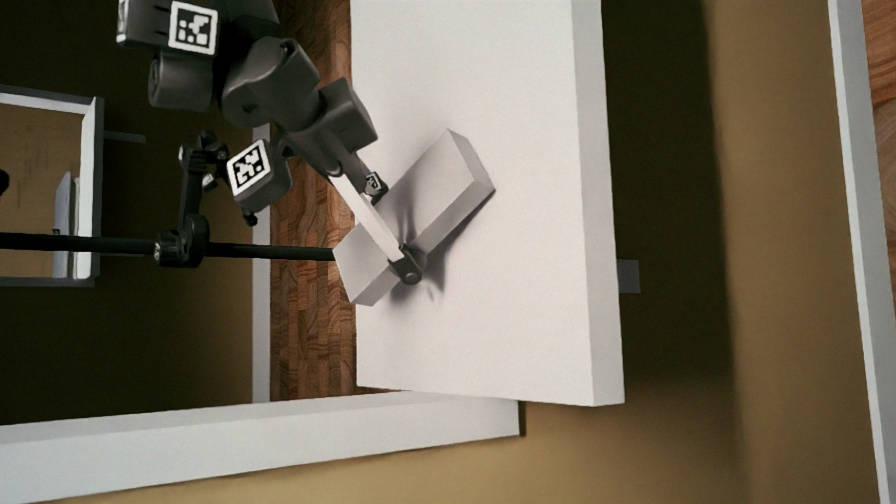

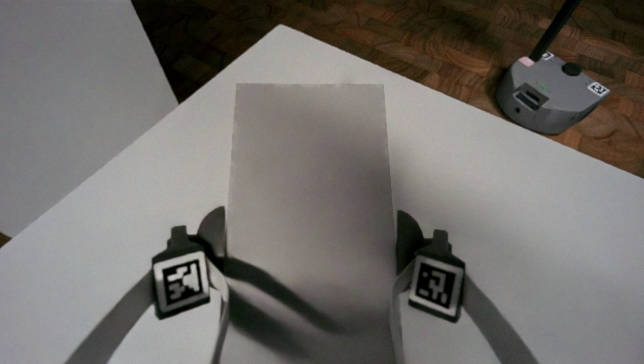

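>>> execute_actions:
  actions:
    - {"r3":{"joints":{"lift_m":0.952}}}
  cameras: []

>>> execute_actions:
  actions:
    - {"r3":{"joints":{"gripper_m":0.105}}}
  cameras: ["r3_wrist_camera"]

Scene clock: 40.20 s.
r1.base_odometry: x=+0.000 y=+0.000 heading=+0.000 (m, m, rad; r1's odometry frame)
r1.turned_by_wheels: +0.000 (rad since the last result)
r1.turned_by_imu: +0.000 (rad since the last result)
r1.base_tilt: forward=+0.4 right=+1.0 (deg)
r1.lidar_m: 1.67 2.12 2.16 0.74 1.24 1.14 1.15 1.02 0.94 0.94 1.18 1.66
r1.head_depth_mm: 1582 1565 1539 1536 1531 1522 1514 / 1630 1644 1634 1624 1611 1601 1586 / 1694 1717 1707 1692 1688 1670 1658 / 1734 1802 1780 1758 1754 1747 1727 / 1736 1899 1867 1866 1835 1832 1810 / 1726 1980 1945 1957 1953 1930 1922 / 1520 2063 1858 - - 2024 2003
r1.base_status: not commanded
r1.joint_positions: lift_m=+0.345 arm_m=-0.002 wrist_yaw_rad=+2.931 wrist_pitch_rad=-0.611 wrist_roll_rad=+0.014 gripper_m=+0.037 head_pan_rad=-0.003 head_tilt_rad=-0.005
r1.joint_status: not commanded
r1.motor_effort: left_wheel=+1(0) right_wheel=+0(0) lift_m=+27(27) arm_m=+0(0) wrist_yaw_rad=+0(0) wrist_pitch_rad=+4(4) wrist_roll_rad=+0(0) gripper_m=+0(0) head_pan_rad=+0(0) head_tilt_rad=+0(2) (%)
r1.hand_pose: x=+0.0198 y=+0.0484 z=+0.3175 quat_wxyz=(+0.284, +0.697, +0.139, +0.644) (m; r1's base frame)
r1.wrist_depth_mm: - - - - - - - / 985 - 929 896 887 873 867 / 775 788 758 764 745 719 720 / 657 644 641 626 621 609 603 / 577 566 - 556 551 535 512 / 505 - - - 472 468 467 / 454 - - - 428 423 410
r2.base_odometry: x=+0.000 y=+0.000 heading=+0.000 (m, m, rad; r2's odometry frame)
r2.turned_by_wheels: +0.000 (rad since the last result)
r2.turned_by_imu: +0.000 (rad since the last result)
r2.base_tilt: forward=+0.6 right=-0.5 (deg)
r2.lidar_m: 1.42 1.41 1.52 2.25 2.32 1.82 1.47 1.45 1.57 2.34 2.43 1.81
r2.head_depth_mm: 1692 1715 1693 1678 1687 1668 1662 / 1631 1618 1627 1610 1607 1589 1586 / 1564 1567 1557 1556 1554 1542 1522 / 1507 1490 1484 - - 1462 1455 / 1446 1435 1433 - - 1424 1411 / 1387 1386 1373 - - 1361 1353 / 1339 1337 1348 - - 1327 1307
r2.base_status: not commanded
r2.joint_positions: lift_m=+0.586 arm_m=+0.003 wrist_yaw_rad=+2.916 wrist_pitch_rad=-0.569 wrist_roll_rad=-0.014 gripper_m=+0.037 head_pan_rad=-0.014 head_tilt_rad=-0.023
r2.joint_status: not commanded
r2.motor_effort: left_wheel=+0(0) right_wheel=+0(1) lift_m=+19(19) arm_m=+0(0) wrist_yaw_rad=+0(1) wrist_pitch_rad=+4(4) wrist_roll_rad=+0(1) gripper_m=+1(0) head_pan_rad=+0(0) head_tilt_rad=+1(1) (%)
r2.hand_pose: x=+0.0241 y=+0.0498 z=+0.5666 quat_wxyz=(+0.273, +0.692, +0.123, +0.657) (m; r2's base frame)
r2.wrist_depth_mm: - - - - - - - / - - - - - - - / - - - - - - - / - - - - - 966 - / 899 890 920 876 884 846 838 / 784 766 - 770 - 741 755 / 697 694 - 696 671 672 672
r3.base_odometry: x=+1.353 y=-0.455 heading=+1.671 (m, m, rad; r3's odometry frame)
r3.turned_by_wheels: +0.000 (rad since the last result)
r3.turned_by_imu: +0.000 (rad since the last result)
r3.base_tilt: forward=-1.1 right=-0.3 (deg)
r3.lidar_m: 1.13 1.88 2.13 1.27 1.91 1.74 2.89 1.34 0.74 0.62 0.62 0.70
r3.head_depth_mm: 3180 3399 972 781 652 987 1192 / 3254 3429 - 762 649 971 1161 / - 3307 2945 709 643 947 1142 / 3237 3261 2940 732 620 933 1116 / 3047 3358 3058 758 616 912 1090 / 3008 3248 888 700 655 897 1063 / 488 533 595 667 759 879 1041
r3.base_status: not commanded
r3.joint_positions: lift_m=+0.952 arm_m=+0.455 wrist_yaw_rad=+0.871 wrist_pitch_rad=-0.826 wrist_roll_rad=+0.004 gripper_m=+0.041 head_pan_rad=-1.393 head_tilt_rad=-0.592
r3.joint_status: all done
r3.motor_effort: left_wheel=-1(1) right_wheel=+0(1) lift_m=+31(34) arm_m=+2(3) wrist_yaw_rad=-1(1) wrist_pitch_rad=+11(11) wrist_roll_rad=+1(1) gripper_m=-15(15) head_pan_rad=-3(2) head_tilt_rad=-5(5) (%)
r3.hand_pose: x=+0.0978 y=-0.7004 z=+0.8861 quat_wxyz=(+0.706, +0.530, -0.469, +0.014) (m; r3's base frame)
r3.wrist_depth_mm: 179 222 - 292 - - - / 191 233 252 256 260 - - / 205 223 220 186 230 233 237 / 200 202 195 168 206 210 213 / 181 184 153 153 173 191 193 / 168 172 139 140 141 176 177 / 156 156 131 130 156 162 163
pictures: none
No camera images: the call's "cameras" was empty. Leave "cameras" out to get every camera's image.

Scene clock: 41.33 s.
r1.base_odometry: x=+0.000 y=+0.000 heading=+0.000 (m, m, rad; r1's odometry frame)
r1.turned_by_wheels: +0.000 (rad since the last result)
r1.turned_by_imu: +0.000 (rad since the last result)
r1.base_tilt: forward=+0.4 right=+1.0 (deg)
r1.lidar_m: 1.67 2.12 2.15 0.74 1.24 1.13 1.15 1.02 0.94 0.94 1.18 1.67
r1.head_depth_mm: 1597 1564 1538 1532 1522 1515 1503 / 1639 1633 1638 1621 1609 1598 1586 / 1696 1706 1697 1704 1673 1663 1657 / 1726 1787 1791 1766 1752 1738 1732 / 1732 1877 1865 1851 1841 1830 1802 / 1741 1976 1963 1960 1943 1925 1894 / 1540 2072 1856 - - 2009 1999
r1.base_status: not commanded
r1.joint_positions: lift_m=+0.345 arm_m=-0.002 wrist_yaw_rad=+2.931 wrist_pitch_rad=-0.611 wrist_roll_rad=+0.014 gripper_m=+0.037 head_pan_rad=-0.003 head_tilt_rad=-0.005
r1.joint_status: not commanded
r1.motor_effort: left_wheel=+1(0) right_wheel=+0(0) lift_m=+27(27) arm_m=+0(0) wrist_yaw_rad=+0(0) wrist_pitch_rad=+4(3) wrist_roll_rad=+0(0) gripper_m=+0(0) head_pan_rad=+0(0) head_tilt_rad=+1(1) (%)
r1.hand_pose: x=+0.0198 y=+0.0484 z=+0.3175 quat_wxyz=(+0.284, +0.697, +0.139, +0.644) (m; r1's base frame)
r1.wrist_depth_mm: - - - - - - - / 983 - 924 888 883 860 854 / 805 804 770 750 722 725 692 / 670 665 631 642 633 607 597 / 576 571 - 569 549 520 521 / 513 - - - 461 471 463 / 455 - - - 426 415 417
r2.base_odometry: x=+0.000 y=+0.000 heading=+0.000 (m, m, rad; r2's odometry frame)
r2.turned_by_wheels: +0.000 (rad since the last result)
r2.turned_by_imu: +0.000 (rad since the last result)
r2.base_tilt: forward=+0.7 right=-0.5 (deg)
r2.lidar_m: 1.43 1.41 1.52 2.25 2.32 1.82 1.46 1.45 1.56 2.33 2.43 1.81
r2.head_depth_mm: 1696 1695 1705 1684 1684 1675 1646 / 1645 1622 1628 1617 1615 1604 1583 / 1572 1558 1551 1548 1543 1533 1529 / 1505 1498 1488 - - 1452 1465 / 1446 1446 1438 - - 1419 1404 / 1392 1387 1374 - - 1357 1357 / 1337 1335 1329 - - 1318 1311
r2.base_status: not commanded
r2.joint_positions: lift_m=+0.586 arm_m=+0.003 wrist_yaw_rad=+2.916 wrist_pitch_rad=-0.569 wrist_roll_rad=-0.014 gripper_m=+0.037 head_pan_rad=-0.014 head_tilt_rad=-0.023
r2.joint_status: not commanded
r2.motor_effort: left_wheel=+0(0) right_wheel=+0(0) lift_m=+18(19) arm_m=+0(0) wrist_yaw_rad=+0(0) wrist_pitch_rad=+4(4) wrist_roll_rad=+0(1) gripper_m=+0(0) head_pan_rad=+0(1) head_tilt_rad=+1(1) (%)
r2.hand_pose: x=+0.0241 y=+0.0498 z=+0.5666 quat_wxyz=(+0.273, +0.692, +0.123, +0.657) (m; r2's base frame)
r2.wrist_depth_mm: - - - - - - - / - - - - - - - / - - - - - - - / - - - - - 998 985 / 904 876 894 872 878 862 858 / 769 779 - 756 - 756 747 / 695 697 - 686 680 668 662
r3.base_odometry: x=+1.353 y=-0.455 heading=+1.671 (m, m, rad; r3's odometry frame)
r3.turned_by_wheels: +0.000 (rad since the last result)
r3.turned_by_imu: +0.000 (rad since the last result)
r3.base_tilt: forward=-1.2 right=-0.6 (deg)
r3.lidar_m: 1.13 1.88 2.13 1.27 1.91 1.75 2.88 1.34 0.74 0.62 0.62 0.70
r3.head_depth_mm: 3236 3398 976 783 653 988 1195 / 3259 3436 - 773 649 971 1165 / - 3351 2963 709 643 952 1141 / 3253 3280 2940 732 620 934 1120 / 3061 3387 3045 757 617 915 1088 / 2995 3266 888 700 656 896 1063 / 487 534 594 666 759 879 1041
r3.base_status: not commanded
r3.joint_positions: lift_m=+0.952 arm_m=+0.455 wrist_yaw_rad=+0.871 wrist_pitch_rad=-0.815 wrist_roll_rad=+0.004 gripper_m=+0.105 head_pan_rad=-1.393 head_tilt_rad=-0.592
r3.joint_status: all done
r3.motor_effort: left_wheel=-2(2) right_wheel=+2(4) lift_m=+32(31) arm_m=+2(3) wrist_yaw_rad=+0(0) wrist_pitch_rad=+6(11) wrist_roll_rad=+1(1) gripper_m=+0(81) head_pan_rad=-3(2) head_tilt_rad=-6(5) (%)
r3.hand_pose: x=+0.0994 y=-0.7017 z=+0.8877 quat_wxyz=(+0.706, +0.528, -0.472, +0.018) (m; r3's base frame)
r3.wrist_depth_mm: 178 222 - 300 - - - / 190 232 256 261 265 - - / 204 226 225 190 233 239 245 / 201 203 198 171 210 214 215 / 184 189 157 155 188 193 196 / 169 - 143 142 146 178 179 / - 157 132 131 156 162 165
pictures: r3_wrist_camera
camera_calibration (this result's frames):
r3_wrist_camera: T_world_to_cam=[[-0.653644, -0.756239, 0.0291947, -0.499304], [-0.642946, 0.534545, -0.548527, 0.954977], [0.399211, -0.377312, -0.835623, 0.601218], [0, 0, 0, 1]] pos_world=[0.0476184, -0.661225, 1.0408]
Images, in order (width x height): r3_wrist_camera 644x364.

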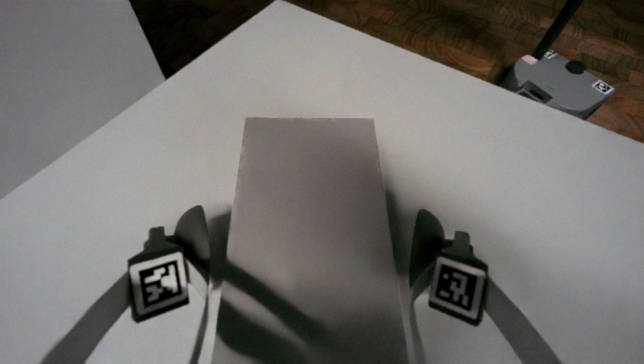

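>>> execute_actions:
  actions:
    - {"r3":{"base":{"translate_m":-0.007},"joints":{"arm_m":0.449}}}
  cameras: []

>>> execute_actions:
  actions:
    - {"r3":{"joints":{"gripper_m":0.04}}}
  cameras: ["r3_wrist_camera"]

>>> execute_actions:
  actions:
    - {"r3":{"joints":{"lift_m":0.985}}}
  cameras: ["r3_wrist_camera"]

Scene clock: 43.37 s.
r1.base_odometry: x=+0.000 y=+0.000 heading=+0.000 (m, m, rad; r1's odometry frame)
r1.turned_by_wheels: +0.000 (rad since the last result)
r1.turned_by_imu: +0.000 (rad since the last result)
r1.base_tilt: forward=+0.4 right=+0.9 (deg)
r1.lidar_m: 1.67 2.12 2.15 0.74 1.23 1.14 1.15 1.02 0.94 0.95 1.18 1.66
r1.head_depth_mm: 1586 1557 1546 1530 1525 1524 1509 / 1647 1640 1635 1632 1607 1595 1576 / 1694 1703 1701 1702 1675 1665 1661 / 1744 1801 1787 1768 1772 1742 1749 / 1744 1878 1868 1861 1854 1846 1837 / 1727 1984 1947 1944 1942 1923 1900 / 1535 2074 1844 - - 1998 1990
r1.base_status: not commanded
r1.joint_positions: lift_m=+0.345 arm_m=-0.002 wrist_yaw_rad=+2.931 wrist_pitch_rad=-0.611 wrist_roll_rad=+0.014 gripper_m=+0.037 head_pan_rad=-0.003 head_tilt_rad=-0.005
r1.joint_status: not commanded
r1.motor_effort: left_wheel=+1(0) right_wheel=+1(0) lift_m=+27(27) arm_m=+0(0) wrist_yaw_rad=+0(0) wrist_pitch_rad=+4(4) wrist_roll_rad=+0(0) gripper_m=+0(0) head_pan_rad=+0(0) head_tilt_rad=+1(1) (%)
r1.hand_pose: x=+0.0198 y=+0.0484 z=+0.3175 quat_wxyz=(+0.284, +0.697, +0.139, +0.644) (m; r1's base frame)
r1.wrist_depth_mm: - - - - - - - / 994 - 942 913 888 853 854 / 814 774 759 738 734 729 711 / 665 660 646 629 630 613 594 / 571 567 - 557 548 527 527 / 505 - - - 464 475 466 / 452 - - - 430 423 414
r2.base_odometry: x=+0.000 y=+0.000 heading=+0.000 (m, m, rad; r2's odometry frame)
r2.turned_by_wheels: +0.000 (rad since the last result)
r2.turned_by_imu: +0.000 (rad since the last result)
r2.base_tilt: forward=+0.6 right=-0.5 (deg)
r2.lidar_m: 1.42 1.41 1.51 2.25 2.32 1.82 1.47 1.45 1.56 2.34 2.43 1.80
r2.head_depth_mm: 1711 1698 1694 1683 1674 1668 1669 / 1636 1628 1630 1614 1597 1601 1591 / 1575 1554 1564 1560 1545 1533 1518 / 1502 1492 1491 - - 1453 1463 / 1449 1432 1444 - - 1419 1405 / 1383 1387 1386 - - 1363 1363 / 1332 1332 1338 - - 1332 1309
r2.base_status: not commanded
r2.joint_positions: lift_m=+0.586 arm_m=+0.003 wrist_yaw_rad=+2.916 wrist_pitch_rad=-0.569 wrist_roll_rad=-0.014 gripper_m=+0.037 head_pan_rad=-0.014 head_tilt_rad=-0.023
r2.joint_status: not commanded
r2.motor_effort: left_wheel=+0(0) right_wheel=+0(0) lift_m=+19(19) arm_m=+0(0) wrist_yaw_rad=+0(1) wrist_pitch_rad=+4(4) wrist_roll_rad=+0(1) gripper_m=+1(0) head_pan_rad=+0(1) head_tilt_rad=+1(1) (%)
r2.hand_pose: x=+0.0241 y=+0.0498 z=+0.5666 quat_wxyz=(+0.273, +0.692, +0.123, +0.657) (m; r2's base frame)
r2.wrist_depth_mm: - - - - - - - / - - - - - - - / - - - - - - - / - - - - - - 978 / 884 881 905 866 896 865 839 / 775 777 - 761 - 742 761 / 692 689 - 694 671 668 664
r3.base_odometry: x=+1.353 y=-0.462 heading=+1.671 (m, m, rad; r3's odometry frame)
r3.turned_by_wheels: +0.000 (rad since the last result)
r3.turned_by_imu: +0.000 (rad since the last result)
r3.base_tilt: forward=-1.2 right=-0.6 (deg)
r3.lidar_m: 1.13 1.88 2.14 1.27 1.91 1.73 2.88 1.34 0.74 0.62 0.62 0.70
r3.head_depth_mm: 3198 3398 973 782 653 995 1191 / 3246 3413 - 774 649 971 1169 / - 3355 2975 710 645 954 1144 / 3165 3286 2963 731 622 935 1116 / 3084 3388 3065 758 617 916 1092 / 3021 3274 2616 701 633 899 1070 / 493 535 594 670 763 883 1042
r3.base_status: done
r3.joint_positions: lift_m=+0.952 arm_m=+0.449 wrist_yaw_rad=+0.871 wrist_pitch_rad=-0.815 wrist_roll_rad=+0.004 gripper_m=+0.105 head_pan_rad=-1.393 head_tilt_rad=-0.592
r3.joint_status: all done
r3.motor_effort: left_wheel=-2(4) right_wheel=+1(3) lift_m=+31(32) arm_m=-3(3) wrist_yaw_rad=+0(1) wrist_pitch_rad=+6(6) wrist_roll_rad=+1(1) gripper_m=+0(0) head_pan_rad=-3(3) head_tilt_rad=-5(5) (%)
r3.hand_pose: x=+0.0995 y=-0.6964 z=+0.8878 quat_wxyz=(+0.706, +0.528, -0.472, +0.018) (m; r3's base frame)
r3.wrist_depth_mm: 182 223 - 300 - - - / 196 238 257 261 264 - - / 209 225 223 190 234 238 241 / 203 204 198 170 211 214 216 / 185 189 157 155 189 194 196 / 169 - 144 143 148 179 179 / - 158 132 131 157 162 166
pictures: none
No camera images: the call's "cameras" was empty. Leave "cameras" out to get every camera's image.

Scene clock: 44.50 s.
r1.base_odometry: x=+0.000 y=+0.000 heading=+0.000 (m, m, rad; r1's odometry frame)
r1.turned_by_wheels: +0.000 (rad since the last result)
r1.turned_by_imu: +0.000 (rad since the last result)
r1.base_tilt: forward=+0.3 right=+1.0 (deg)
r1.lidar_m: 1.67 2.13 2.15 0.74 1.24 1.13 1.15 1.02 0.94 0.95 1.18 1.66
r1.head_depth_mm: 1572 1557 1550 1554 1527 1505 1503 / 1645 1628 1621 1609 1607 1597 1589 / 1686 1719 1707 1680 1677 1668 1652 / 1743 1792 1780 1774 1757 1746 1731 / 1747 1891 1871 1854 1841 1842 1829 / 1733 1990 1959 1952 1942 1908 1905 / 1524 2102 1865 - - 2031 2005
r1.base_status: not commanded
r1.joint_positions: lift_m=+0.345 arm_m=-0.002 wrist_yaw_rad=+2.931 wrist_pitch_rad=-0.611 wrist_roll_rad=+0.014 gripper_m=+0.037 head_pan_rad=-0.003 head_tilt_rad=-0.005
r1.joint_status: not commanded
r1.motor_effort: left_wheel=+1(1) right_wheel=+1(1) lift_m=+27(27) arm_m=+0(0) wrist_yaw_rad=+0(0) wrist_pitch_rad=+4(3) wrist_roll_rad=+0(0) gripper_m=+0(0) head_pan_rad=+0(0) head_tilt_rad=+1(2) (%)
r1.hand_pose: x=+0.0198 y=+0.0484 z=+0.3175 quat_wxyz=(+0.284, +0.697, +0.139, +0.644) (m; r1's base frame)
r1.wrist_depth_mm: - - - - - - - / - - 920 896 900 862 835 / 796 772 748 747 734 727 691 / 665 669 645 634 638 606 604 / 573 576 - 559 551 536 518 / 507 - - - 469 467 458 / 455 - - - 424 423 420
r2.base_odometry: x=+0.000 y=+0.000 heading=+0.000 (m, m, rad; r2's odometry frame)
r2.turned_by_wheels: +0.000 (rad since the last result)
r2.turned_by_imu: +0.000 (rad since the last result)
r2.base_tilt: forward=+0.7 right=-0.6 (deg)
r2.lidar_m: 1.43 1.41 1.51 2.24 2.32 1.83 1.47 1.45 1.56 2.34 2.43 1.81
r2.head_depth_mm: 1701 1707 1693 1692 1669 1675 1660 / 1642 1627 1628 1605 1602 1609 1582 / 1564 1554 1547 1547 1555 1546 1519 / 1499 1503 1489 - - 1450 1464 / 1438 1432 1450 - - 1422 1397 / 1387 1383 1396 - - 1353 1359 / 1339 1327 1341 - - 1320 1313
r2.base_status: not commanded
r2.joint_positions: lift_m=+0.586 arm_m=+0.003 wrist_yaw_rad=+2.916 wrist_pitch_rad=-0.569 wrist_roll_rad=-0.014 gripper_m=+0.037 head_pan_rad=-0.014 head_tilt_rad=-0.023
r2.joint_status: not commanded
r2.motor_effort: left_wheel=+0(0) right_wheel=+0(0) lift_m=+19(18) arm_m=+0(0) wrist_yaw_rad=+0(0) wrist_pitch_rad=+4(4) wrist_roll_rad=-1(0) gripper_m=+0(0) head_pan_rad=+0(0) head_tilt_rad=+1(1) (%)
r2.hand_pose: x=+0.0241 y=+0.0498 z=+0.5666 quat_wxyz=(+0.273, +0.692, +0.123, +0.657) (m; r2's base frame)
r2.wrist_depth_mm: - - - - - - - / - - - - - - - / - - - - - - - / - - - - 990 994 1000 / 889 899 901 874 886 879 851 / 768 776 - 763 - 756 753 / 690 695 - 686 675 673 674
r3.base_odometry: x=+1.353 y=-0.462 heading=+1.671 (m, m, rad; r3's odometry frame)
r3.turned_by_wheels: +0.000 (rad since the last result)
r3.turned_by_imu: +0.000 (rad since the last result)
r3.base_tilt: forward=-1.1 right=-0.5 (deg)
r3.lidar_m: 1.13 1.88 2.14 1.27 1.91 1.74 2.88 1.34 0.74 0.62 0.62 0.71
r3.head_depth_mm: 3209 3403 972 781 653 992 1191 / 3224 3385 - 776 650 974 1168 / - 3330 2981 711 645 954 1143 / 3180 3282 2956 729 621 934 1120 / 3076 3389 3061 757 616 916 1094 / 3010 3288 932 701 634 897 1068 / 493 535 593 669 762 883 1045
r3.base_status: not commanded
r3.joint_positions: lift_m=+0.952 arm_m=+0.449 wrist_yaw_rad=+0.871 wrist_pitch_rad=-0.821 wrist_roll_rad=+0.004 gripper_m=+0.041 head_pan_rad=-1.393 head_tilt_rad=-0.592
r3.joint_status: all done
r3.motor_effort: left_wheel=-1(1) right_wheel=+0(1) lift_m=+32(31) arm_m=-3(3) wrist_yaw_rad=+0(0) wrist_pitch_rad=+9(9) wrist_roll_rad=+1(1) gripper_m=-14(89) head_pan_rad=-2(2) head_tilt_rad=-7(6) (%)
r3.hand_pose: x=+0.0985 y=-0.6956 z=+0.8868 quat_wxyz=(+0.706, +0.529, -0.470, +0.016) (m; r3's base frame)
r3.wrist_depth_mm: 183 220 300 294 - - - / 194 240 254 258 261 - - / 209 224 221 187 231 234 238 / 201 202 197 169 208 211 215 / 183 185 153 154 174 192 195 / 168 171 140 141 142 176 177 / 157 156 131 130 156 163 164
pictures: r3_wrist_camera
camera_calibration (this result's frames):
r3_wrist_camera: T_world_to_cam=[[-0.653519, -0.756344, 0.0292629, -0.495335], [-0.645227, 0.536463, -0.543957, 0.948183], [0.39572, -0.374368, -0.838603, 0.60819], [0, 0, 0, 1]] pos_world=[0.047409, -0.655622, 1.0403]
Images, in order (width x height): r3_wrist_camera 644x364.

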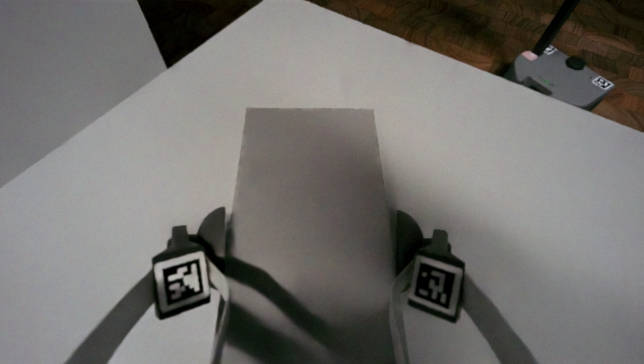

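Scene clock: 45.60 s.
r1.base_odometry: x=+0.000 y=+0.000 heading=+0.000 (m, m, rad; r1's odometry frame)
r1.turned_by_wheels: +0.000 (rad since the last result)
r1.turned_by_imu: +0.000 (rad since the last result)
r1.base_tilt: forward=+0.4 right=+0.8 (deg)
r1.lidar_m: 1.67 2.12 2.15 0.74 1.24 1.13 1.15 1.02 0.94 0.95 1.18 1.66
r1.head_depth_mm: 1587 1570 1553 1539 1527 1505 1503 / 1625 1651 1625 1623 1604 1598 1597 / 1690 1712 1695 1694 1674 1678 1657 / 1740 1806 1787 1761 1760 1751 1731 / 1726 1881 1864 1856 1853 1834 1817 / 1759 1974 1948 1953 1921 1913 1901 / 1538 2090 1858 - - 2039 1976
r1.base_status: not commanded
r1.joint_positions: lift_m=+0.345 arm_m=-0.002 wrist_yaw_rad=+2.931 wrist_pitch_rad=-0.611 wrist_roll_rad=+0.014 gripper_m=+0.037 head_pan_rad=-0.003 head_tilt_rad=-0.005
r1.joint_status: not commanded
r1.motor_effort: left_wheel=+1(0) right_wheel=+1(0) lift_m=+27(27) arm_m=+0(0) wrist_yaw_rad=+0(0) wrist_pitch_rad=+4(3) wrist_roll_rad=+0(0) gripper_m=+0(0) head_pan_rad=+0(0) head_tilt_rad=+2(2) (%)
r1.hand_pose: x=+0.0198 y=+0.0484 z=+0.3175 quat_wxyz=(+0.284, +0.697, +0.139, +0.644) (m; r1's base frame)
r1.wrist_depth_mm: - - - - - - - / 989 - 925 877 915 876 841 / 801 797 764 738 729 731 689 / 664 662 643 630 618 615 601 / 563 565 - 558 547 531 523 / 512 - - - 470 475 465 / 459 - - - 422 421 421
r2.base_odometry: x=+0.000 y=+0.000 heading=+0.000 (m, m, rad; r2's odometry frame)
r2.turned_by_wheels: +0.000 (rad since the last result)
r2.turned_by_imu: +0.000 (rad since the last result)
r2.base_tilt: forward=+0.7 right=-0.6 (deg)
r2.lidar_m: 1.43 1.41 1.52 2.24 2.31 1.82 1.47 1.45 1.56 2.33 2.42 1.81
r2.head_depth_mm: 1702 1711 1700 1687 1693 1692 1663 / 1638 1619 1616 1624 1606 1592 1586 / 1562 1551 1550 1558 1550 1525 1529 / 1501 1495 1495 - - 1459 1454 / 1448 1441 1442 - - 1430 1423 / 1392 1387 1386 - - 1352 1361 / 1328 1335 1338 - - 1318 1317
r2.base_status: not commanded
r2.joint_positions: lift_m=+0.586 arm_m=+0.003 wrist_yaw_rad=+2.916 wrist_pitch_rad=-0.569 wrist_roll_rad=-0.014 gripper_m=+0.037 head_pan_rad=-0.014 head_tilt_rad=-0.023
r2.joint_status: not commanded
r2.motor_effort: left_wheel=+0(0) right_wheel=-1(0) lift_m=+19(18) arm_m=+0(0) wrist_yaw_rad=+0(0) wrist_pitch_rad=+4(4) wrist_roll_rad=+0(1) gripper_m=+1(0) head_pan_rad=-1(1) head_tilt_rad=+2(1) (%)
r2.hand_pose: x=+0.0241 y=+0.0498 z=+0.5666 quat_wxyz=(+0.273, +0.692, +0.123, +0.657) (m; r2's base frame)
r2.wrist_depth_mm: - - - - - - - / - - - - - - - / - - - - - - - / - - - - 987 - 984 / 893 876 912 868 882 862 850 / 774 770 - 772 - 744 753 / 698 695 - 691 674 664 663
r3.base_odometry: x=+1.353 y=-0.462 heading=+1.671 (m, m, rad; r3's odometry frame)
r3.turned_by_wheels: +0.000 (rad since the last result)
r3.turned_by_imu: +0.000 (rad since the last result)
r3.base_tilt: forward=-1.1 right=-0.6 (deg)
r3.lidar_m: 1.13 1.89 2.13 1.27 1.90 1.73 2.88 1.35 0.74 0.62 0.62 0.70
r3.head_depth_mm: 3220 - 2990 783 653 994 1197 / 3272 3365 - 774 649 973 1164 / - 3311 3129 691 644 957 1145 / 3198 3256 2935 710 622 933 1119 / 3072 3355 3057 757 618 915 1091 / 3010 3247 933 701 633 898 1072 / 492 534 593 670 765 884 1039
r3.base_status: not commanded
r3.joint_positions: lift_m=+0.985 arm_m=+0.449 wrist_yaw_rad=+0.871 wrist_pitch_rad=-0.826 wrist_roll_rad=+0.004 gripper_m=+0.041 head_pan_rad=-1.393 head_tilt_rad=-0.592
r3.joint_status: all done
r3.motor_effort: left_wheel=-1(1) right_wheel=+0(0) lift_m=+41(45) arm_m=-3(3) wrist_yaw_rad=+0(0) wrist_pitch_rad=+11(11) wrist_roll_rad=+1(1) gripper_m=-15(15) head_pan_rad=-2(2) head_tilt_rad=-5(5) (%)
r3.hand_pose: x=+0.0978 y=-0.6949 z=+0.9188 quat_wxyz=(+0.706, +0.530, -0.469, +0.014) (m; r3's base frame)
r3.wrist_depth_mm: 184 221 - - - - - / 196 240 300 305 312 - - / 210 255 255 182 273 277 - / 227 240 231 167 246 248 251 / 217 218 153 153 190 226 229 / 198 203 140 142 142 208 208 / 185 184 132 131 184 192 194
pictures: r3_wrist_camera
camera_calibration (this result's frames):
r3_wrist_camera: T_world_to_cam=[[-0.65341, -0.756436, 0.0293231, -0.496411], [-0.647254, 0.538172, -0.539845, 0.962314], [0.392577, -0.37172, -0.841254, 0.640086], [0, 0, 0, 1]] pos_world=[0.047219, -0.655462, 1.07253]
Images, in order (width x height): r3_wrist_camera 644x364.

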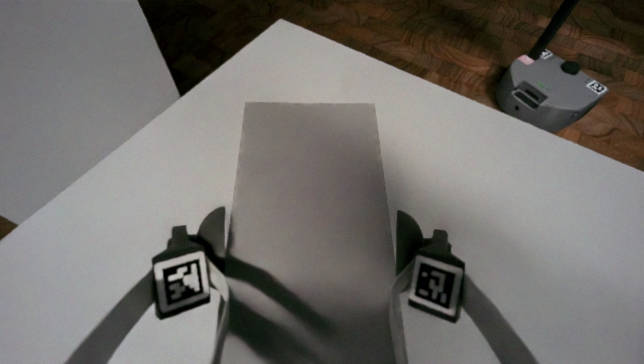

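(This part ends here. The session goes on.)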